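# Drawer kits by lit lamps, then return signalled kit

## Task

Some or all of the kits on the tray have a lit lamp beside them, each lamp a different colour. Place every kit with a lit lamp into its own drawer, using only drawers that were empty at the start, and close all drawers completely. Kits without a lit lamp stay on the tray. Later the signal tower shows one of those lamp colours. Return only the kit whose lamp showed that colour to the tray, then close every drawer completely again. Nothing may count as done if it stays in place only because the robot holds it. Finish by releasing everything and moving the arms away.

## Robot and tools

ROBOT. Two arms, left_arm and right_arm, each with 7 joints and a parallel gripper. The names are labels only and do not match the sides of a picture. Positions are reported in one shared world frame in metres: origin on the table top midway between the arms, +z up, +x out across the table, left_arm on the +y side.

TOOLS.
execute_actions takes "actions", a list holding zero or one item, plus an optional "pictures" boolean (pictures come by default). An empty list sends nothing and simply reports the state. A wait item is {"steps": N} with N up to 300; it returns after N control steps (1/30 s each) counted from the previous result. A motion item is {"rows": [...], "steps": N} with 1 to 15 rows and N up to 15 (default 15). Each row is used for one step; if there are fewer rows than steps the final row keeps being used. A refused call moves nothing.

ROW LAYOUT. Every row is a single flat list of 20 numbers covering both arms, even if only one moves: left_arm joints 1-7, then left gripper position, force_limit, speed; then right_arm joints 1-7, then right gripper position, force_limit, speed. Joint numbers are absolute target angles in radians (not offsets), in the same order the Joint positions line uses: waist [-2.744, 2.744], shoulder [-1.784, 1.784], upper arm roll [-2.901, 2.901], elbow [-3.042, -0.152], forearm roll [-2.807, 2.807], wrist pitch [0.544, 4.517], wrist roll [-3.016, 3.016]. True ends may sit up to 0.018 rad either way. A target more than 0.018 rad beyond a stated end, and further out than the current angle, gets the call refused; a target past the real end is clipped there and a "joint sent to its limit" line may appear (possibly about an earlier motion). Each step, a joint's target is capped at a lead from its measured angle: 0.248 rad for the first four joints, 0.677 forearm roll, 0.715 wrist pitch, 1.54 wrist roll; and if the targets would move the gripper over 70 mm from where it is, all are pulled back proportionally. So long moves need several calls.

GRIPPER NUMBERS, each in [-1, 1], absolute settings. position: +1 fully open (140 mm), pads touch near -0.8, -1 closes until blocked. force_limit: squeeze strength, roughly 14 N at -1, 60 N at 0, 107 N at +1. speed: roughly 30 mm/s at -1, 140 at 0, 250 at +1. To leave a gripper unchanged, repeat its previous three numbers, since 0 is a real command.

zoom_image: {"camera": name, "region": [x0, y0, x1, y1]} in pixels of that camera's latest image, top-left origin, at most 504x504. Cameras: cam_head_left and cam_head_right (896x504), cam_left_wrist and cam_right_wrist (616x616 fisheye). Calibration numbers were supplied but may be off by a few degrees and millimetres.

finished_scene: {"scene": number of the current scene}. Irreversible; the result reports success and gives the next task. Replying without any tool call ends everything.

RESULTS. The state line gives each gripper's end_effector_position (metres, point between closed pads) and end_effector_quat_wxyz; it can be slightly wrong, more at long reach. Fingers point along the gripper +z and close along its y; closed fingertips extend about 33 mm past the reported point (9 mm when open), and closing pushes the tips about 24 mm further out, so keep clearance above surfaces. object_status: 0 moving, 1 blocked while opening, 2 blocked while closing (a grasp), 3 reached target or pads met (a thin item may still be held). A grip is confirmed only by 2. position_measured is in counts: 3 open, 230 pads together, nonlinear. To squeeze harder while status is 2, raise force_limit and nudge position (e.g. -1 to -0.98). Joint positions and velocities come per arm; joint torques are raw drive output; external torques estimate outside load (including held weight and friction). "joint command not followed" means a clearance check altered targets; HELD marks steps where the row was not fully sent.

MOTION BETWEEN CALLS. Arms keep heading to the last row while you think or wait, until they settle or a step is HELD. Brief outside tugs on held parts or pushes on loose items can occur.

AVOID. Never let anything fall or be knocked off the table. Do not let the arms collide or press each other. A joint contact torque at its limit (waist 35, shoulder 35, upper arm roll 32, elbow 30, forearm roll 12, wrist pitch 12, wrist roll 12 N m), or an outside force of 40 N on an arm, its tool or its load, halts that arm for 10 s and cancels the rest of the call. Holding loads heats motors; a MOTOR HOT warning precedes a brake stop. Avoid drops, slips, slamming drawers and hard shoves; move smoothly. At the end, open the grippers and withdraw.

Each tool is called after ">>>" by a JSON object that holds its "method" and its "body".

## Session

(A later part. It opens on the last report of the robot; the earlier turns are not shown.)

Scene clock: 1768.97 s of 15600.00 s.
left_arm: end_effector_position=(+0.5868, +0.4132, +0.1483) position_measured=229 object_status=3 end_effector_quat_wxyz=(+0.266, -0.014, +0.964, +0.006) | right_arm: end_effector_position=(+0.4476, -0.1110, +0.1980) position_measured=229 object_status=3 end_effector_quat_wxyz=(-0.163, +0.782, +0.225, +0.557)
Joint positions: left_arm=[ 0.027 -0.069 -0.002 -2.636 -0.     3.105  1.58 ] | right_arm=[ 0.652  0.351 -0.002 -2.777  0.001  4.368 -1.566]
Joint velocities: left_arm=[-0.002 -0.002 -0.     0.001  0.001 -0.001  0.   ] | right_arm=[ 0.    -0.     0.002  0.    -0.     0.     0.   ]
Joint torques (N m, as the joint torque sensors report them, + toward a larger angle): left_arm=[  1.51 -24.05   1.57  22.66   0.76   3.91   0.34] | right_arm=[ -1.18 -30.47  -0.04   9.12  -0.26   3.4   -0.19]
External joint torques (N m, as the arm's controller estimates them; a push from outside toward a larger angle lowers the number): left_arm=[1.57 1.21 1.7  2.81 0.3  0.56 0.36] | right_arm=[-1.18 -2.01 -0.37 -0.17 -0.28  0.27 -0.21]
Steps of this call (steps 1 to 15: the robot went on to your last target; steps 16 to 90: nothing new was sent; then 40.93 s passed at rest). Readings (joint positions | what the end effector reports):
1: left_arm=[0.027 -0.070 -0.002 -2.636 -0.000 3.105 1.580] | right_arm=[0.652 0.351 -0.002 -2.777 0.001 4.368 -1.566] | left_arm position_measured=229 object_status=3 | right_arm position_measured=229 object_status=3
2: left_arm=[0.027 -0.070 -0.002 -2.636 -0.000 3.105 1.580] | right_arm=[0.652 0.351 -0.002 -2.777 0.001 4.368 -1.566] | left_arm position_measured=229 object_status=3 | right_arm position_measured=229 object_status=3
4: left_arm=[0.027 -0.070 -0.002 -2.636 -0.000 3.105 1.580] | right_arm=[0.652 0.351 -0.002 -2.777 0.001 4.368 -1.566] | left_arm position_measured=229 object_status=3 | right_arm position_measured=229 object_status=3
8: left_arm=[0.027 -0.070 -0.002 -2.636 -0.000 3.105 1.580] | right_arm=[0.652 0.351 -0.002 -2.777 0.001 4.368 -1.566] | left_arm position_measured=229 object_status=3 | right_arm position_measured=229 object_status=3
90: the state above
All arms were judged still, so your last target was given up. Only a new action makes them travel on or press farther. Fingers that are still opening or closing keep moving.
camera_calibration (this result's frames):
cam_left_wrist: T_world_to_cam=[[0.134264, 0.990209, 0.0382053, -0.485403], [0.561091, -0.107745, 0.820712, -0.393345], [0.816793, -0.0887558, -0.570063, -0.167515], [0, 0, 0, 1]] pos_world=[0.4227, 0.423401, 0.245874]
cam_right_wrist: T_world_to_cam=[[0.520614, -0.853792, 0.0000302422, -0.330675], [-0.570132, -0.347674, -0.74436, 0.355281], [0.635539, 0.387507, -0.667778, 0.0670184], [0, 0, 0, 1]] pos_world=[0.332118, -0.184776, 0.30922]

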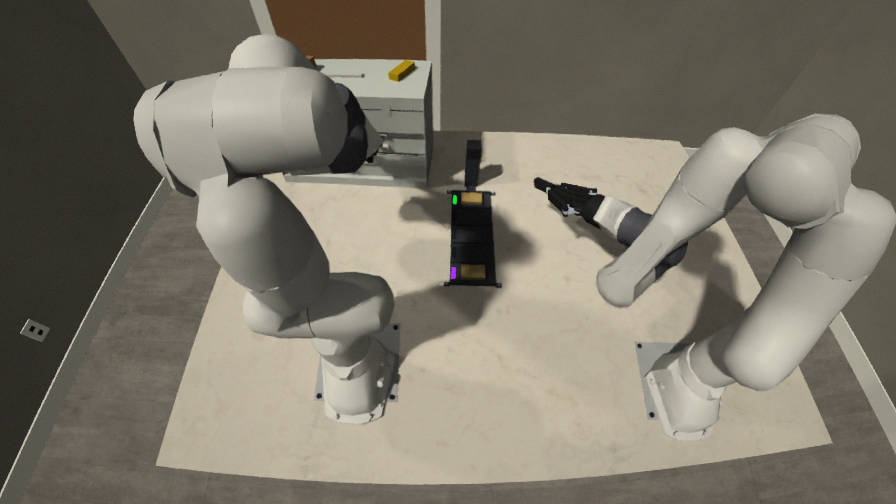

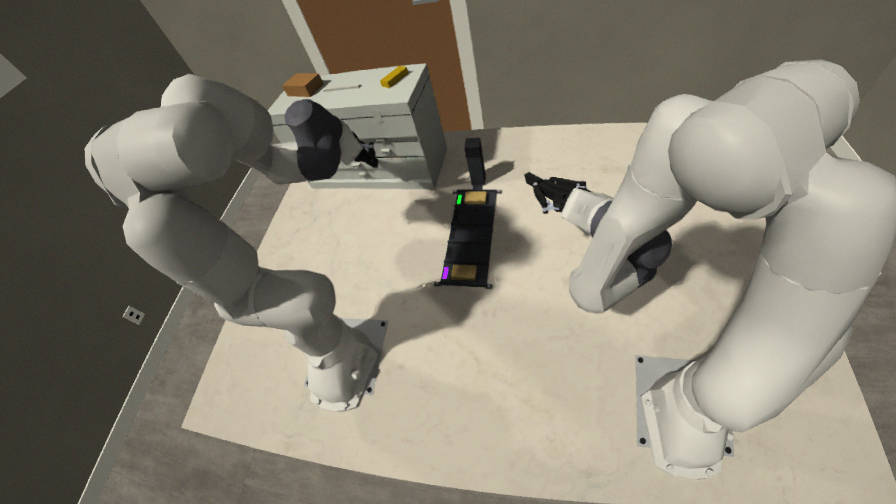

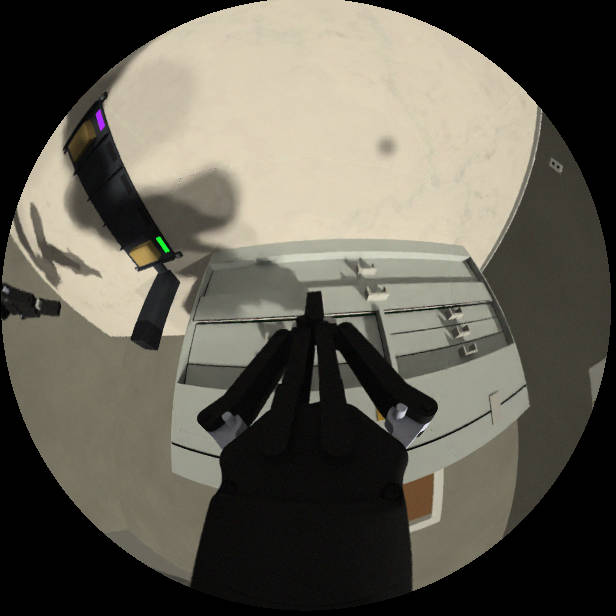

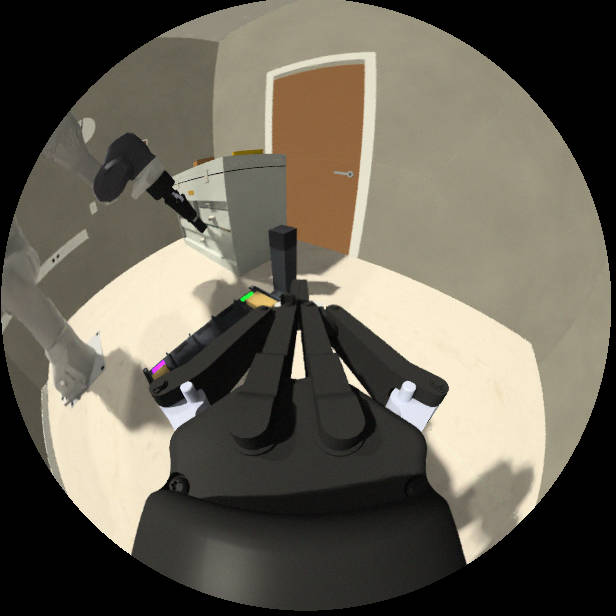

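>>> {"method": "execute_actions", "body": {"actions": [{"rows":[[0.03,-0.0604,0,-2.6208,0,3.108,1.585,-0.8,0,0,0.65,0.35,0,-2.778,0,4.37,-1.571,-0.8,0,0]]}], "pictures": false}}

>>> {"method": "execute_actions", "body": {"actions": [{"rows":[[0.03,-0.0523,0,-2.6112,0,3.108,1.585,-0.8,0,0,0.65,0.35,0,-2.778,0,4.37,-1.571,-0.8,0,0]]}], "pictures": false}}

>>> {"method": "execute_actions", "body": {"actions": [{"rows":[[0.03,-0.0455,0,-2.603,0,3.108,1.585,-0.8,0,0,0.65,0.35,0,-2.778,0,4.37,-1.571,-0.8,0,0]]}], "pictures": false}}

Scene clock: 1781.83 s of 15600.00 s.
left_arm: end_effector_position=(+0.5899, +0.4133, +0.1482) position_measured=229 object_status=3 end_effector_quat_wxyz=(+0.266, -0.014, +0.964, +0.006) | right_arm: end_effector_position=(+0.4476, -0.1110, +0.1980) position_measured=229 object_status=3 end_effector_quat_wxyz=(-0.163, +0.782, +0.225, +0.557)
Joint positions: left_arm=[ 0.027 -0.061 -0.002 -2.627 -0.     3.104  1.58 ] | right_arm=[ 0.652  0.351 -0.002 -2.777  0.001  4.368 -1.566]
Joint velocities: left_arm=[-0.001  0.002  0.002 -0.     0.    -0.001 -0.   ] | right_arm=[ 0.001 -0.    -0.    -0.001  0.001 -0.    -0.001]
Joint torques (N m, as the joint torque sensors report them, + toward a larger angle): left_arm=[  1.6  -25.11   1.81  21.93   0.74   4.07   0.26] | right_arm=[ -0.72 -30.33   0.59   8.84  -0.28   3.39  -0.18]
External joint torques (N m, as the arm's controller estimates them; a push from outside toward a larger angle lowers the number): left_arm=[1.59 0.21 1.85 2.26 0.3  0.75 0.28] | right_arm=[-0.7  -1.89  0.28 -0.43 -0.3   0.26 -0.21]
Steps of this call (steps 1 to 90: nothing new was sent; then 9.37 s passed at rest; steps 91 to 105: all 15 steps of this action). Readings (joint positions | what the end effector reports):
91: left_arm=[0.027 -0.068 -0.002 -2.634 -0.000 3.104 1.580] | right_arm=[0.652 0.351 -0.002 -2.777 0.001 4.368 -1.566] | left_arm position_measured=229 object_status=3 | right_arm position_measured=229 object_status=3
92: left_arm=[0.027 -0.065 -0.002 -2.631 -0.000 3.104 1.580] | right_arm=[0.652 0.351 -0.002 -2.777 0.001 4.368 -1.566] | left_arm position_measured=229 object_status=3 | right_arm position_measured=229 object_status=3
94: left_arm=[0.027 -0.063 -0.002 -2.628 -0.000 3.104 1.580] | right_arm=[0.652 0.351 -0.002 -2.777 0.001 4.368 -1.566] | left_arm position_measured=229 object_status=3 | right_arm position_measured=229 object_status=3
98: left_arm=[0.027 -0.061 -0.002 -2.627 -0.000 3.104 1.580] | right_arm=[0.652 0.351 -0.002 -2.777 0.001 4.368 -1.566] | left_arm position_measured=229 object_status=3 | right_arm position_measured=229 object_status=3
105: the state above

Scene clock: 1782.33 s of 15600.00 s.
left_arm: end_effector_position=(+0.5929, +0.4134, +0.1481) position_measured=229 object_status=3 end_effector_quat_wxyz=(+0.266, -0.014, +0.964, +0.006) | right_arm: end_effector_position=(+0.4476, -0.1110, +0.1980) position_measured=229 object_status=3 end_effector_quat_wxyz=(-0.163, +0.782, +0.225, +0.557)
Joint positions: left_arm=[ 0.027 -0.053 -0.002 -2.617 -0.     3.104  1.58 ] | right_arm=[ 0.652  0.351 -0.002 -2.777  0.001  4.368 -1.566]
Joint velocities: left_arm=[-0.001  0.001  0.    -0.     0.001  0.    -0.002] | right_arm=[ 0.001 -0.001 -0.001 -0.002 -0.     0.    -0.003]
Joint torques (N m, as the joint torque sensors report them, + toward a larger angle): left_arm=[  1.36 -25.32   1.66  22.97   0.75   4.05   0.33] | right_arm=[ -0.84 -30.21   0.5    8.88  -0.22   3.44  -0.14]
External joint torques (N m, as the arm's controller estimates them; a push from outside toward a larger angle lowers the number): left_arm=[1.36 0.34 1.71 3.24 0.3  0.73 0.34] | right_arm=[-0.84 -1.77  0.17 -0.36 -0.23  0.31 -0.17]
Steps of this call (steps 1 to 15: all 15 steps of this action). Readings (joint positions | what the end effector reports):
1: left_arm=[0.027 -0.060 -0.002 -2.625 -0.000 3.104 1.580] | right_arm=[0.652 0.351 -0.002 -2.777 0.001 4.368 -1.566] | left_arm position_measured=229 object_status=3 | right_arm position_measured=229 object_status=3
2: left_arm=[0.027 -0.057 -0.002 -2.622 -0.000 3.104 1.580] | right_arm=[0.652 0.351 -0.002 -2.777 0.001 4.368 -1.566] | left_arm position_measured=229 object_status=3 | right_arm position_measured=229 object_status=3
4: left_arm=[0.027 -0.055 -0.002 -2.619 -0.000 3.104 1.580] | right_arm=[0.652 0.351 -0.002 -2.777 0.001 4.368 -1.566] | left_arm position_measured=229 object_status=3 | right_arm position_measured=229 object_status=3
8: left_arm=[0.027 -0.053 -0.002 -2.618 -0.000 3.104 1.580] | right_arm=[0.652 0.351 -0.002 -2.777 0.001 4.368 -1.566] | left_arm position_measured=229 object_status=3 | right_arm position_measured=229 object_status=3
15: the state above

Scene clock: 1782.83 s of 15600.00 s.
left_arm: end_effector_position=(+0.5956, +0.4134, +0.1480) position_measured=229 object_status=3 end_effector_quat_wxyz=(+0.267, -0.014, +0.964, +0.006) | right_arm: end_effector_position=(+0.4476, -0.1110, +0.1980) position_measured=229 object_status=3 end_effector_quat_wxyz=(-0.163, +0.782, +0.225, +0.557)
Joint positions: left_arm=[ 0.027 -0.046 -0.002 -2.609 -0.     3.103  1.58 ] | right_arm=[ 0.652  0.351 -0.002 -2.777  0.001  4.368 -1.566]
Joint velocities: left_arm=[ 0.001  0.001 -0.001  0.001  0.001 -0.    -0.002] | right_arm=[ 0.001 -0.    -0.001 -0.001 -0.002  0.     0.   ]
Joint torques (N m, as the joint torque sensors report them, + toward a larger angle): left_arm=[  0.96 -25.68   1.72  22.73   0.78   4.11   0.28] | right_arm=[ -1.04 -29.86   0.51   8.67  -0.22   3.42  -0.16]
External joint torques (N m, as the arm's controller estimates them; a push from outside toward a larger angle lowers the number): left_arm=[0.93 0.18 1.73 3.02 0.33 0.8  0.29] | right_arm=[-1.06 -1.39  0.16 -0.63 -0.23  0.28 -0.19]
Steps of this call (steps 1 to 15: all 15 steps of this action). Readings (joint positions | what the end effector reports):
1: left_arm=[0.027 -0.051 -0.002 -2.616 -0.000 3.104 1.580] | right_arm=[0.652 0.351 -0.002 -2.777 0.001 4.368 -1.566] | left_arm position_measured=229 object_status=3 | right_arm position_measured=229 object_status=3
2: left_arm=[0.027 -0.049 -0.002 -2.613 -0.000 3.103 1.580] | right_arm=[0.652 0.351 -0.002 -2.777 0.001 4.368 -1.566] | left_arm position_measured=229 object_status=3 | right_arm position_measured=229 object_status=3
4: left_arm=[0.027 -0.047 -0.002 -2.611 -0.000 3.103 1.580] | right_arm=[0.652 0.351 -0.002 -2.777 0.001 4.368 -1.566] | left_arm position_measured=229 object_status=3 | right_arm position_measured=229 object_status=3
8: left_arm=[0.027 -0.046 -0.002 -2.610 -0.000 3.103 1.580] | right_arm=[0.652 0.351 -0.002 -2.777 0.001 4.368 -1.566] | left_arm position_measured=229 object_status=3 | right_arm position_measured=229 object_status=3
15: the state above

>>> {"method": "execute_actions", "body": {"actions": [{"rows":[[0.03,-0.0401,0,-2.5966,0,3.108,1.585,-0.8,0,0,0.65,0.35,0,-2.778,0,4.37,-1.571,-0.8,0,0]]}], "pictures": false}}

>>> {"method": "execute_actions", "body": {"actions": [{"rows":[[0.03,-0.0347,0,-2.5902,0,3.108,1.585,-0.8,0,0,0.65,0.35,0,-2.778,0,4.37,-1.571,-0.8,0,0]]}], "pictures": false}}

Scene clock: 1790.80 s of 15600.00 s.
left_arm: end_effector_position=(+0.5968, +0.4132, +0.1479) position_measured=229 object_status=3 end_effector_quat_wxyz=(+0.266, -0.014, +0.964, +0.006) | right_arm: end_effector_position=(+0.4476, -0.1110, +0.1980) position_measured=229 object_status=3 end_effector_quat_wxyz=(-0.163, +0.782, +0.225, +0.557)
Joint positions: left_arm=[ 0.027 -0.043 -0.003 -2.605 -0.     3.101  1.581] | right_arm=[ 0.652  0.351 -0.002 -2.777  0.001  4.368 -1.566]
Joint velocities: left_arm=[ 0.     0.001 -0.001 -0.     0.    -0.001 -0.001] | right_arm=[-0.001 -0.     0.001 -0.001  0.    -0.001 -0.001]
Joint torques (N m, as the joint torque sensors report them, + toward a larger angle): left_arm=[  1.41 -24.65   1.97  23.91   0.78   4.54   0.29] | right_arm=[ -0.9  -30.26   0.59   9.03  -0.26   3.47  -0.13]
External joint torques (N m, as the arm's controller estimates them; a push from outside toward a larger angle lowers the number): left_arm=[1.45 1.41 2.05 4.12 0.32 1.22 0.3 ] | right_arm=[-0.88 -1.79  0.28 -0.25 -0.27  0.33 -0.16]
Steps of this call (steps 1 to 15: the robot went on to your last target; steps 16 to 90: nothing new was sent; then 4.47 s passed at rest; steps 91 to 105: all 15 steps of this action). Readings (joint positions | what the end effector reports):
91: left_arm=[0.027 -0.045 -0.002 -2.608 -0.000 3.103 1.580] | right_arm=[0.652 0.351 -0.002 -2.777 0.001 4.368 -1.566] | left_arm position_measured=229 object_status=3 | right_arm position_measured=229 object_status=3
92: left_arm=[0.027 -0.043 -0.002 -2.606 -0.000 3.103 1.580] | right_arm=[0.652 0.351 -0.002 -2.777 0.001 4.368 -1.566] | left_arm position_measured=229 object_status=3 | right_arm position_measured=229 object_status=3
94: left_arm=[0.027 -0.043 -0.003 -2.605 -0.000 3.102 1.580] | right_arm=[0.652 0.351 -0.002 -2.777 0.001 4.368 -1.566] | left_arm position_measured=229 object_status=3 | right_arm position_measured=229 object_status=3
98: left_arm=[0.027 -0.043 -0.003 -2.605 -0.000 3.101 1.581] | right_arm=[0.652 0.351 -0.002 -2.777 0.001 4.368 -1.566] | left_arm position_measured=229 object_status=3 | right_arm position_measured=229 object_status=3
105: the state above

Scene clock: 1791.30 s of 15600.00 s.
left_arm: end_effector_position=(+0.5978, +0.4131, +0.1478) position_measured=229 object_status=3 end_effector_quat_wxyz=(+0.265, -0.014, +0.964, +0.006) | right_arm: end_effector_position=(+0.4476, -0.1110, +0.1980) position_measured=229 object_status=3 end_effector_quat_wxyz=(-0.163, +0.782, +0.225, +0.557)
Joint positions: left_arm=[ 0.027 -0.04  -0.003 -2.6   -0.     3.098  1.581] | right_arm=[ 0.652  0.351 -0.002 -2.777  0.001  4.368 -1.566]
Joint velocities: left_arm=[-0.001 -0.001 -0.001 -0.002  0.002 -0.001  0.001] | right_arm=[ 0.     0.     0.001 -0.    -0.    -0.    -0.001]
Joint torques (N m, as the joint torque sensors report them, + toward a larger angle): left_arm=[  1.15 -23.33   2.07  25.59   0.66   5.     0.23] | right_arm=[ -1.37 -30.08   0.36   8.74  -0.24   3.41  -0.13]
External joint torques (N m, as the arm's controller estimates them; a push from outside toward a larger angle lowers the number): left_arm=[1.27 2.9  2.22 5.77 0.19 1.67 0.25] | right_arm=[-1.45 -1.62 -0.03 -0.58 -0.24  0.27 -0.16]
Steps of this call (steps 1 to 15: all 15 steps of this action). Readings (joint positions | what the end effector reports):
1: left_arm=[0.027 -0.041 -0.003 -2.603 -0.000 3.101 1.581] | right_arm=[0.652 0.351 -0.002 -2.777 0.001 4.368 -1.566] | left_arm position_measured=229 object_status=3 | right_arm position_measured=229 object_status=3
2: left_arm=[0.027 -0.040 -0.003 -2.602 -0.000 3.100 1.581] | right_arm=[0.652 0.351 -0.002 -2.777 0.001 4.368 -1.566] | left_arm position_measured=229 object_status=3 | right_arm position_measured=229 object_status=3
4: left_arm=[0.027 -0.040 -0.003 -2.601 -0.000 3.099 1.581] | right_arm=[0.652 0.351 -0.002 -2.777 0.001 4.368 -1.566] | left_arm position_measured=229 object_status=3 | right_arm position_measured=229 object_status=3
8: left_arm=[0.027 -0.040 -0.003 -2.600 -0.000 3.098 1.581] | right_arm=[0.652 0.351 -0.002 -2.777 0.001 4.368 -1.566] | left_arm position_measured=229 object_status=3 | right_arm position_measured=229 object_status=3
15: the state above

>>> {"method": "execute_actions", "body": {"actions": [{"rows":[[0.03,-0.3,0,-2.88,0,3.13,1.585,-0.8,0,0,0.65,0.35,0,-2.778,0,4.37,-1.571,-0.8,0,0]]}], "pictures": false}}

>>> {"method": "execute_actions", "body": {"actions": [{"rows":[[0.03,-0.45,0,-2.95,0,3.13,1.585,-0.8,0,0,0.65,0.35,0,-2.778,0,4.37,-1.571,-0.8,0,0]]}], "pictures": false}}

>>> {"method": "execute_actions", "body": {"actions": [{"rows":[[1.065,-0.45,0,-2.95,0,3.4,1.224,-0.16,0,0,0.65,0.35,0,-2.778,0,4.37,-1.571,-0.8,0,0]]}], "pictures": false}}

>>> {"method": "execute_actions", "body": {"actions": [{"steps":60}], "pictures": false}}

>>> {"method": "execute_actions", "body": {"actions": [{"rows":[[1.065,-0.2,0,-2.85,1.34,4.098,1.224,-0.16,0,0,0.65,0.35,0,-2.778,0,4.37,-1.571,-0.8,0,0]]}], "pictures": false}}

>>> {"method": "execute_actions", "body": {"actions": [{"steps":60}], "pictures": false}}

>>> {"method": "execute_actions", "body": {"actions": [{"rows":[[1.065,0.145,0,-2.671,1.34,4.098,1.224,-0.16,0,0,0.65,0.35,0,-2.778,0,4.37,-1.571,-0.8,0,0]]}], "pictures": false}}

>>> {"method": "execute_actions", "body": {"actions": [{"steps":40}]}}

Scene clock: 1874.63 s of 15600.00 s.
left_arm: end_effector_position=(+0.5100, +0.4106, +0.1510) position_measured=229 object_status=3 end_effector_quat_wxyz=(+0.268, -0.014, +0.963, +0.007) | right_arm: end_effector_position=(+0.4476, -0.1110, +0.1980) position_measured=229 object_status=3 end_effector_quat_wxyz=(-0.163, +0.782, +0.225, +0.557)
Joint positions: left_arm=[ 0.028 -0.298 -0.002 -2.878  0.     3.124  1.581] | right_arm=[ 0.652  0.351 -0.002 -2.777  0.001  4.368 -1.566]
Joint velocities: left_arm=[-0.    -0.005 -0.002 -0.005  0.     0.01  -0.001] | right_arm=[-0.001  0.001  0.    -0.001 -0.001  0.     0.   ]
Joint torques (N m, as the joint torque sensors report them, + toward a larger angle): left_arm=[  0.68 -17.45   1.08  17.96   0.55   4.08   0.28] | right_arm=[ -0.72 -30.69   0.37   9.06  -0.24   3.41  -0.17]
External joint torques (N m, as the arm's controller estimates them; a push from outside toward a larger angle lowers the number): left_arm=[ 0.72 -0.53  1.39 -1.65  0.1   0.74  0.3 ] | right_arm=[-0.75 -2.27  0.02 -0.18 -0.25  0.27 -0.19]
Steps of this call (steps 1 to 15: the robot went on to your last target; steps 16 to 90: nothing new was sent; then 79.83 s passed at rest; steps 91 to 105: all 15 steps of this action). Readings (joint positions | what the end effector reports):
91: left_arm=[0.027 -0.085 -0.003 -2.654 0.000 3.104 1.581] | right_arm=[0.652 0.351 -0.002 -2.777 0.001 4.368 -1.566] | left_arm position_measured=229 object_status=3 | right_arm position_measured=229 object_status=3
92: left_arm=[0.027 -0.156 -0.003 -2.730 0.000 3.107 1.581] | right_arm=[0.652 0.351 -0.002 -2.777 0.001 4.368 -1.566] | left_arm position_measured=229 object_status=3 | right_arm position_measured=229 object_status=3
94: left_arm=[0.027 -0.244 -0.002 -2.818 0.000 3.112 1.581] | right_arm=[0.652 0.351 -0.002 -2.777 0.001 4.368 -1.566] | left_arm position_measured=229 object_status=3 | right_arm position_measured=229 object_status=3
98: left_arm=[0.028 -0.290 -0.002 -2.869 0.000 3.119 1.581] | right_arm=[0.652 0.351 -0.002 -2.777 0.001 4.368 -1.566] | left_arm position_measured=229 object_status=3 | right_arm position_measured=229 object_status=3
105: the state above

Scene clock: 1875.13 s of 15600.00 s.
left_arm: end_effector_position=(+0.5009, +0.4103, +0.1887) position_measured=229 object_status=3 end_effector_quat_wxyz=(+0.308, -0.014, +0.951, +0.008) | right_arm: end_effector_position=(+0.4476, -0.1110, +0.1980) position_measured=229 object_status=3 end_effector_quat_wxyz=(-0.163, +0.782, +0.225, +0.557)
Joint positions: left_arm=[ 0.028 -0.448 -0.002 -2.948  0.001  3.127  1.581] | right_arm=[ 0.652  0.351 -0.002 -2.777  0.001  4.368 -1.566]
Joint velocities: left_arm=[-0.    -0.005  0.    -0.002  0.002  0.     0.001] | right_arm=[ 0.001  0.     0.001 -0.    -0.     0.    -0.001]
Joint torques (N m, as the joint torque sensors report them, + toward a larger angle): left_arm=[  0.71 -14.1    0.74  18.45   0.6    3.92   0.38] | right_arm=[ -1.04 -30.53   0.41   8.92  -0.24   3.4   -0.09]
External joint torques (N m, as the arm's controller estimates them; a push from outside toward a larger angle lowers the number): left_arm=[ 0.74 -1.15  1.15 -2.44  0.11  0.5   0.39] | right_arm=[-1.09 -2.08  0.05 -0.38 -0.25  0.27 -0.12]
Steps of this call (steps 1 to 15: all 15 steps of this action). Readings (joint positions | what the end effector reports):
1: left_arm=[0.028 -0.327 -0.002 -2.898 0.001 3.124 1.581] | right_arm=[0.652 0.351 -0.002 -2.777 0.001 4.368 -1.566] | left_arm position_measured=229 object_status=3 | right_arm position_measured=229 object_status=3
2: left_arm=[0.028 -0.369 -0.002 -2.919 0.001 3.124 1.581] | right_arm=[0.652 0.351 -0.002 -2.777 0.001 4.368 -1.566] | left_arm position_measured=229 object_status=3 | right_arm position_measured=229 object_status=3
4: left_arm=[0.028 -0.419 -0.002 -2.934 0.001 3.126 1.581] | right_arm=[0.652 0.351 -0.002 -2.777 0.001 4.368 -1.566] | left_arm position_measured=229 object_status=3 | right_arm position_measured=229 object_status=3
8: left_arm=[0.028 -0.445 -0.002 -2.944 0.001 3.127 1.581] | right_arm=[0.652 0.351 -0.002 -2.777 0.001 4.368 -1.566] | left_arm position_measured=229 object_status=3 | right_arm position_measured=229 object_status=3
15: the state above

Scene clock: 1875.63 s of 15600.00 s.
left_arm: end_effector_position=(+0.4436, +0.6891, +0.2427) position_measured=149 object_status=0 end_effector_quat_wxyz=(+0.391, -0.347, +0.848, +0.086) | right_arm: end_effector_position=(+0.4476, -0.1110, +0.1980) position_measured=229 object_status=3 end_effector_quat_wxyz=(-0.163, +0.782, +0.225, +0.557)
Joint positions: left_arm=[ 0.591 -0.447 -0.002 -2.949  0.002  3.325  1.395] | right_arm=[ 0.652  0.351 -0.002 -2.777  0.001  4.368 -1.566]
Joint velocities: left_arm=[ 1.144  0.     0.053 -0.001 -0.013  0.193 -0.258] | right_arm=[ 0.001  0.001  0.001 -0.     0.    -0.001  0.002]
Joint torques (N m, as the joint torque sensors report them, + toward a larger angle): left_arm=[ -1.95 -13.35  -2.61  20.48   0.85   4.17  -0.4 ] | right_arm=[ -0.83 -30.23   0.36   8.55  -0.27   3.45  -0.11]
External joint torques (N m, as the arm's controller estimates them; a push from outside toward a larger angle lowers the number): left_arm=[ 2.67 -0.46  0.26  0.35  0.03  0.82 -0.38] | right_arm=[-0.9  -1.84 -0.03 -0.71 -0.27  0.32 -0.14]
Steps of this call (steps 1 to 15: all 15 steps of this action). Readings (joint positions | what the end effector reports):
1: left_arm=[0.052 -0.447 -0.009 -2.950 0.003 3.146 1.566] | right_arm=[0.652 0.351 -0.002 -2.777 0.001 4.368 -1.566] | left_arm position_measured=229 object_status=0 | right_arm position_measured=229 object_status=3
2: left_arm=[0.086 -0.447 -0.008 -2.950 0.003 3.166 1.551] | right_arm=[0.652 0.351 -0.002 -2.777 0.001 4.368 -1.566] | left_arm position_measured=223 object_status=0 | right_arm position_measured=229 object_status=3
4: left_arm=[0.159 -0.447 -0.007 -2.949 0.003 3.202 1.521] | right_arm=[0.652 0.351 -0.002 -2.777 0.001 4.368 -1.566] | left_arm position_measured=208 object_status=0 | right_arm position_measured=229 object_status=3
8: left_arm=[0.311 -0.447 -0.005 -2.949 0.003 3.261 1.468] | right_arm=[0.652 0.351 -0.002 -2.777 0.001 4.368 -1.566] | left_arm position_measured=177 object_status=0 | right_arm position_measured=229 object_status=3
15: the state above

Scene clock: 1877.63 s of 15600.00 s.
left_arm: end_effector_position=(+0.2635, +0.8634, +0.2641) position_measured=149 object_status=3 end_effector_quat_wxyz=(+0.403, -0.587, +0.684, +0.156) | right_arm: end_effector_position=(+0.4476, -0.1110, +0.1980) position_measured=229 object_status=3 end_effector_quat_wxyz=(-0.163, +0.782, +0.225, +0.557)
Joint positions: left_arm=[ 1.062 -0.448  0.003 -2.949 -0.     3.396  1.231] | right_arm=[ 0.652  0.351 -0.002 -2.777  0.001  4.368 -1.566]
Joint velocities: left_arm=[ 0.    -0.    -0.    -0.001 -0.001  0.001 -0.002] | right_arm=[ 0.001 -0.001  0.001 -0.001  0.001 -0.001 -0.001]
Joint torques (N m, as the joint torque sensors report them, + toward a larger angle): left_arm=[  0.76 -14.02  -1.76  20.2    0.65   4.21  -0.39] | right_arm=[ -0.93 -30.16   0.63   8.28  -0.26   3.41  -0.07]
External joint torques (N m, as the arm's controller estimates them; a push from outside toward a larger angle lowers the number): left_arm=[ 0.76 -1.18 -1.34 -0.55  0.17  0.79 -0.36] | right_arm=[-0.95 -1.68  0.29 -1.03 -0.27  0.27 -0.1 ]
Steps of this call (steps 1 to 45: the robot went on to your last target; steps 46 to 60: nothing new was sent). Readings (joint positions | what the end effector reports):
1: left_arm=[0.632 -0.447 -0.002 -2.949 0.002 3.331 1.386] | right_arm=[0.652 0.351 -0.002 -2.777 0.001 4.368 -1.566] | left_arm position_measured=149 object_status=0 | right_arm position_measured=229 object_status=3
2: left_arm=[0.673 -0.447 -0.002 -2.949 0.002 3.337 1.378] | right_arm=[0.652 0.351 -0.002 -2.777 0.001 4.368 -1.566] | left_arm position_measured=149 object_status=0 | right_arm position_measured=229 object_status=3
4: left_arm=[0.755 -0.447 -0.002 -2.949 0.002 3.347 1.364] | right_arm=[0.652 0.351 -0.002 -2.777 0.001 4.368 -1.566] | left_arm position_measured=149 object_status=3 | right_arm position_measured=229 object_status=3
8: left_arm=[0.919 -0.447 -0.001 -2.949 0.002 3.363 1.336] | right_arm=[0.652 0.351 -0.002 -2.777 0.001 4.368 -1.566] | left_arm position_measured=149 object_status=3 | right_arm position_measured=229 object_status=3
60: the state above
All arms were judged still, so your last target was given up. Only a new action makes them travel on or press farther. Fingers that are still opening or closing keep moving.

Scene clock: 1878.13 s of 15600.00 s.
left_arm: end_effector_position=(+0.4221, +0.7673, +0.2918) position_measured=149 object_status=3 end_effector_quat_wxyz=(+0.493, -0.213, +0.828, +0.162) | right_arm: end_effector_position=(+0.4476, -0.1110, +0.1980) position_measured=229 object_status=3 end_effector_quat_wxyz=(-0.163, +0.782, +0.225, +0.557)
Joint positions: left_arm=[ 1.067 -0.249  0.003 -2.87   0.782  3.81   1.231] | right_arm=[ 0.652  0.351 -0.002 -2.777  0.001  4.368 -1.566]
Joint velocities: left_arm=[-0.006  0.165 -0.013  0.054  1.444  0.543  0.   ] | right_arm=[ 0.001 -0.     0.001  0.001 -0.001  0.    -0.   ]
Joint torques (N m, as the joint torque sensors report them, + toward a larger angle): left_arm=[ -1.2  -16.58   1.38  19.06  -0.65   3.77  -0.19] | right_arm=[ -0.84 -30.32   0.68   8.9   -0.23   3.44  -0.2 ]
External joint torques (N m, as the arm's controller estimates them; a push from outside toward a larger angle lowers the number): left_arm=[-1.73  1.85  0.24  0.76  1.15  0.86 -0.17] | right_arm=[-0.87 -1.86  0.33 -0.41 -0.24  0.31 -0.22]
Steps of this call (steps 1 to 15: all 15 steps of this action). Readings (joint positions | what the end effector reports):
1: left_arm=[1.065 -0.431 0.005 -2.943 0.044 3.431 1.231] | right_arm=[0.652 0.351 -0.002 -2.777 0.001 4.368 -1.566] | left_arm position_measured=149 object_status=3 | right_arm position_measured=229 object_status=3
2: left_arm=[1.065 -0.407 0.005 -2.932 0.095 3.469 1.231] | right_arm=[0.652 0.351 -0.002 -2.777 0.001 4.368 -1.566] | left_arm position_measured=149 object_status=3 | right_arm position_measured=229 object_status=3
4: left_arm=[1.066 -0.366 0.004 -2.916 0.199 3.539 1.231] | right_arm=[0.652 0.351 -0.002 -2.777 0.001 4.368 -1.566] | left_arm position_measured=149 object_status=3 | right_arm position_measured=229 object_status=3
8: left_arm=[1.066 -0.306 0.004 -2.892 0.410 3.658 1.231] | right_arm=[0.652 0.351 -0.002 -2.777 0.001 4.368 -1.566] | left_arm position_measured=149 object_status=3 | right_arm position_measured=229 object_status=3
15: the state above

Scene clock: 1880.13 s of 15600.00 s.
left_arm: end_effector_position=(+0.4591, +0.5914, +0.2941) position_measured=149 object_status=3 end_effector_quat_wxyz=(+0.535, +0.073, +0.840, +0.056) | right_arm: end_effector_position=(+0.4476, -0.1110, +0.1980) position_measured=229 object_status=3 end_effector_quat_wxyz=(-0.163, +0.782, +0.225, +0.557)
Joint positions: left_arm=[ 1.066 -0.202  0.001 -2.851  1.337  4.094  1.231] | right_arm=[ 0.652  0.351 -0.002 -2.777  0.001  4.368 -1.566]
Joint velocities: left_arm=[ 0.002  0.    -0.001 -0.    -0.001 -0.     0.001] | right_arm=[ 0.    -0.     0.    -0.    -0.001 -0.001 -0.001]
Joint torques (N m, as the joint torque sensors report them, + toward a larger angle): left_arm=[ -1.7  -15.     0.14  16.36  -0.66   3.65  -0.19] | right_arm=[ -0.88 -30.73   0.84   9.22  -0.23   3.43  -0.13]
External joint torques (N m, as the arm's controller estimates them; a push from outside toward a larger angle lowers the number): left_arm=[-1.71  2.   -0.47  0.05  0.83  0.71 -0.18] | right_arm=[-0.93 -2.31  0.46 -0.05 -0.23  0.3  -0.16]
Steps of this call (steps 1 to 45: the robot went on to your last target; steps 46 to 60: nothing new was sent). Readings (joint positions | what the end effector reports):
1: left_arm=[1.067 -0.243 0.003 -2.868 0.833 3.829 1.231] | right_arm=[0.652 0.351 -0.002 -2.777 0.001 4.368 -1.566] | left_arm position_measured=149 object_status=3 | right_arm position_measured=229 object_status=3
2: left_arm=[1.067 -0.238 0.003 -2.866 0.884 3.849 1.231] | right_arm=[0.652 0.351 -0.002 -2.777 0.001 4.368 -1.566] | left_arm position_measured=149 object_status=3 | right_arm position_measured=229 object_status=3
4: left_arm=[1.067 -0.228 0.002 -2.862 0.983 3.889 1.231] | right_arm=[0.652 0.351 -0.002 -2.777 0.001 4.368 -1.566] | left_arm position_measured=149 object_status=3 | right_arm position_measured=229 object_status=3
8: left_arm=[1.066 -0.211 0.002 -2.856 1.168 3.973 1.231] | right_arm=[0.652 0.351 -0.002 -2.777 0.001 4.368 -1.566] | left_arm position_measured=149 object_status=3 | right_arm position_measured=229 object_status=3
60: the state above
All arms were judged still, so your last target was given up. Only a new action makes them travel on or press farther. Fingers that are still opening or closing keep moving.

Scene clock: 1880.63 s of 15600.00 s.
left_arm: end_effector_position=(+0.4803, +0.6280, +0.2134) position_measured=149 object_status=3 end_effector_quat_wxyz=(+0.506, +0.038, +0.861, -0.010) | right_arm: end_effector_position=(+0.4476, -0.1110, +0.1980) position_measured=229 object_status=3 end_effector_quat_wxyz=(-0.163, +0.782, +0.225, +0.557)
Joint positions: left_arm=[ 1.065  0.143 -0.    -2.673  1.338  4.097  1.231] | right_arm=[ 0.652  0.351 -0.002 -2.777  0.001  4.368 -1.566]
Joint velocities: left_arm=[ 0.002  0.001  0.     0.008  0.001 -0.001 -0.   ] | right_arm=[-0.001 -0.002 -0.    -0.001  0.001 -0.    -0.   ]
Joint torques (N m, as the joint torque sensors report them, + toward a larger angle): left_arm=[ -0.43 -24.91  -0.25  14.64  -0.33   3.55  -0.24] | right_arm=[ -1.04 -30.48   0.6    9.09  -0.26   3.37  -0.17]
External joint torques (N m, as the arm's controller estimates them; a push from outside toward a larger angle lowers the number): left_arm=[-0.43  1.17  0.18  1.14  0.66  0.39 -0.22] | right_arm=[-1.04 -1.96  0.27 -0.24 -0.27  0.23 -0.19]
Steps of this call (steps 1 to 15: all 15 steps of this action). Readings (joint positions | what the end effector reports):
1: left_arm=[1.064 -0.152 -0.000 -2.806 1.341 4.099 1.231] | right_arm=[0.652 0.351 -0.002 -2.777 0.001 4.368 -1.566] | left_arm position_measured=149 object_status=3 | right_arm position_measured=229 object_status=3
2: left_arm=[1.064 -0.077 -0.001 -2.753 1.340 4.100 1.231] | right_arm=[0.652 0.351 -0.002 -2.777 0.001 4.368 -1.566] | left_arm position_measured=149 object_status=3 | right_arm position_measured=229 object_status=3
4: left_arm=[1.065 0.050 -0.000 -2.701 1.338 4.099 1.231] | right_arm=[0.652 0.351 -0.002 -2.777 0.001 4.368 -1.566] | left_arm position_measured=149 object_status=3 | right_arm position_measured=229 object_status=3
8: left_arm=[1.065 0.135 -0.000 -2.682 1.338 4.097 1.231] | right_arm=[0.652 0.351 -0.002 -2.777 0.001 4.368 -1.566] | left_arm position_measured=149 object_status=3 | right_arm position_measured=229 object_status=3
15: the state above

Scene clock: 1881.97 s of 15600.00 s.
left_arm: end_effector_position=(+0.4804, +0.6282, +0.2135) position_measured=149 object_status=3 end_effector_quat_wxyz=(+0.507, +0.038, +0.861, -0.010) | right_arm: end_effector_position=(+0.4476, -0.1110, +0.1980) position_measured=229 object_status=3 end_effector_quat_wxyz=(-0.163, +0.782, +0.225, +0.557)
Joint positions: left_arm=[ 1.065  0.143 -0.    -2.672  1.338  4.097  1.231] | right_arm=[ 0.652  0.351 -0.002 -2.777  0.001  4.368 -1.566]
Joint velocities: left_arm=[ 0.    -0.001 -0.     0.     0.001  0.001  0.001] | right_arm=[ 0.002 -0.001  0.002 -0.001 -0.001  0.     0.001]
Joint torques (N m, as the joint torque sensors report them, + toward a larger angle): left_arm=[ -0.23 -24.78   0.05  13.77  -0.42   3.45  -0.26] | right_arm=[ -1.12 -30.48   0.42   8.6   -0.26   3.44  -0.14]
External joint torques (N m, as the arm's controller estimates them; a push from outside toward a larger angle lowers the number): left_arm=[-0.22  1.52  0.49  0.11  0.59  0.27 -0.24] | right_arm=[-1.26 -1.97 -0.03 -0.69 -0.25  0.3  -0.16]
Steps of this call (steps 1 to 15: the robot went on to your last target; steps 16 to 40: nothing new was sent). Readings (joint positions | what the end effector reports):
1: left_arm=[1.065 0.143 -0.000 -2.673 1.338 4.097 1.231] | right_arm=[0.652 0.351 -0.002 -2.777 0.001 4.368 -1.566] | left_arm position_measured=149 object_status=3 | right_arm position_measured=229 object_status=3
2: left_arm=[1.065 0.143 -0.000 -2.673 1.338 4.097 1.231] | right_arm=[0.652 0.351 -0.002 -2.777 0.001 4.368 -1.566] | left_arm position_measured=149 object_status=3 | right_arm position_measured=229 object_status=3
4: left_arm=[1.065 0.143 -0.000 -2.673 1.338 4.097 1.231] | right_arm=[0.652 0.351 -0.002 -2.777 0.001 4.368 -1.566] | left_arm position_measured=149 object_status=3 | right_arm position_measured=229 object_status=3
8: left_arm=[1.065 0.143 -0.000 -2.673 1.338 4.097 1.231] | right_arm=[0.652 0.351 -0.002 -2.777 0.001 4.368 -1.566] | left_arm position_measured=149 object_status=3 | right_arm position_measured=229 object_status=3
40: the state above
All arms were judged still, so your last target was given up. Only a new action makes them travel on or press farther. Fingers that are still opening or closing keep moving.
camera_calibration (this result's frames):
cam_left_wrist: T_world_to_cam=[[0.199716, 0.97081, 0.132819, -0.725915], [0.060825, -0.147572, 0.987179, -0.13416], [0.977964, -0.189077, -0.088522, -0.141575], [0, 0, 0, 1]] pos_world=[0.291592, 0.658159, 0.216323]
cam_right_wrist: T_world_to_cam=[[0.520614, -0.853792, 0.0000301874, -0.330675], [-0.570132, -0.347674, -0.74436, 0.355281], [0.635539, 0.387507, -0.667778, 0.0670184], [0, 0, 0, 1]] pos_world=[0.332118, -0.184776, 0.30922]

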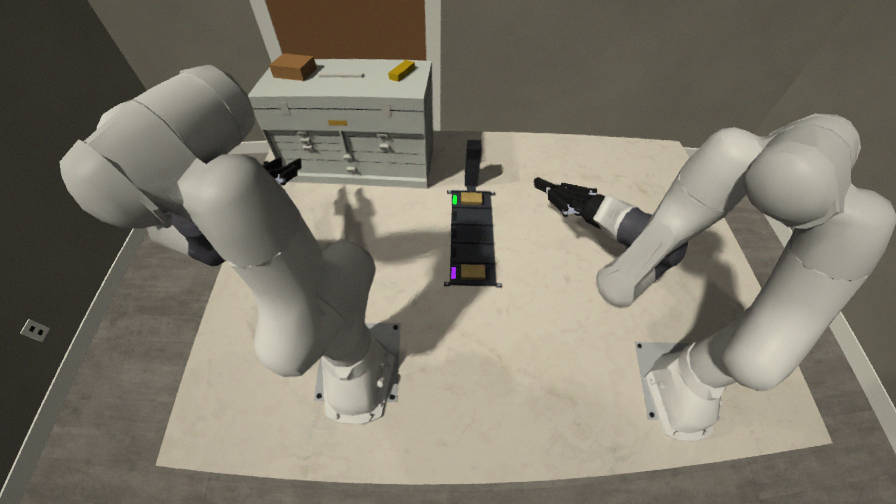

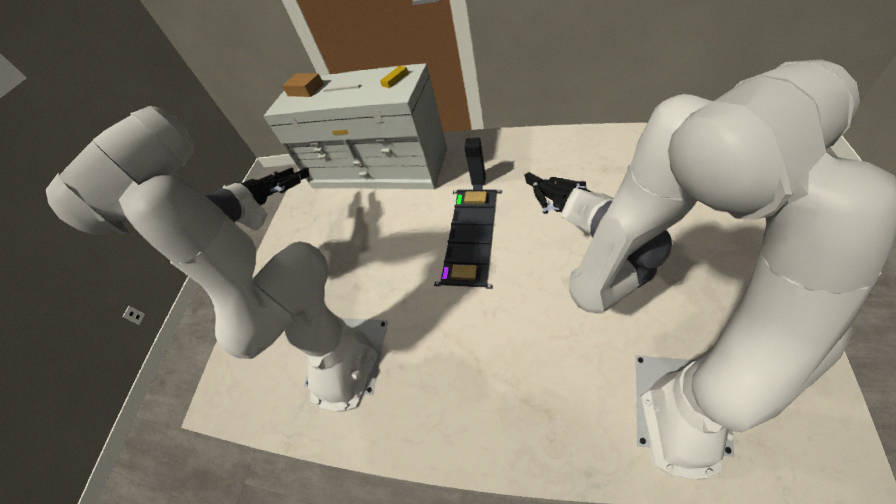

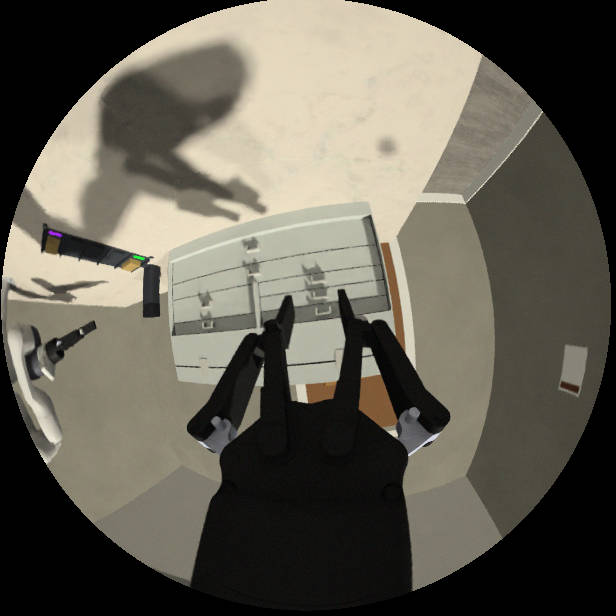

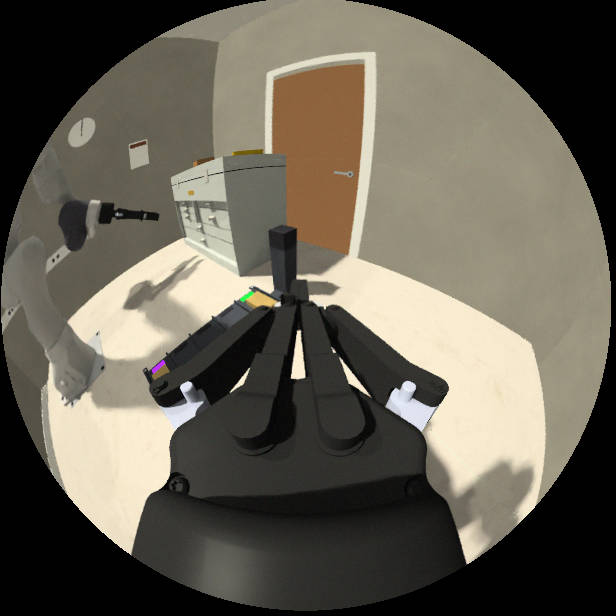

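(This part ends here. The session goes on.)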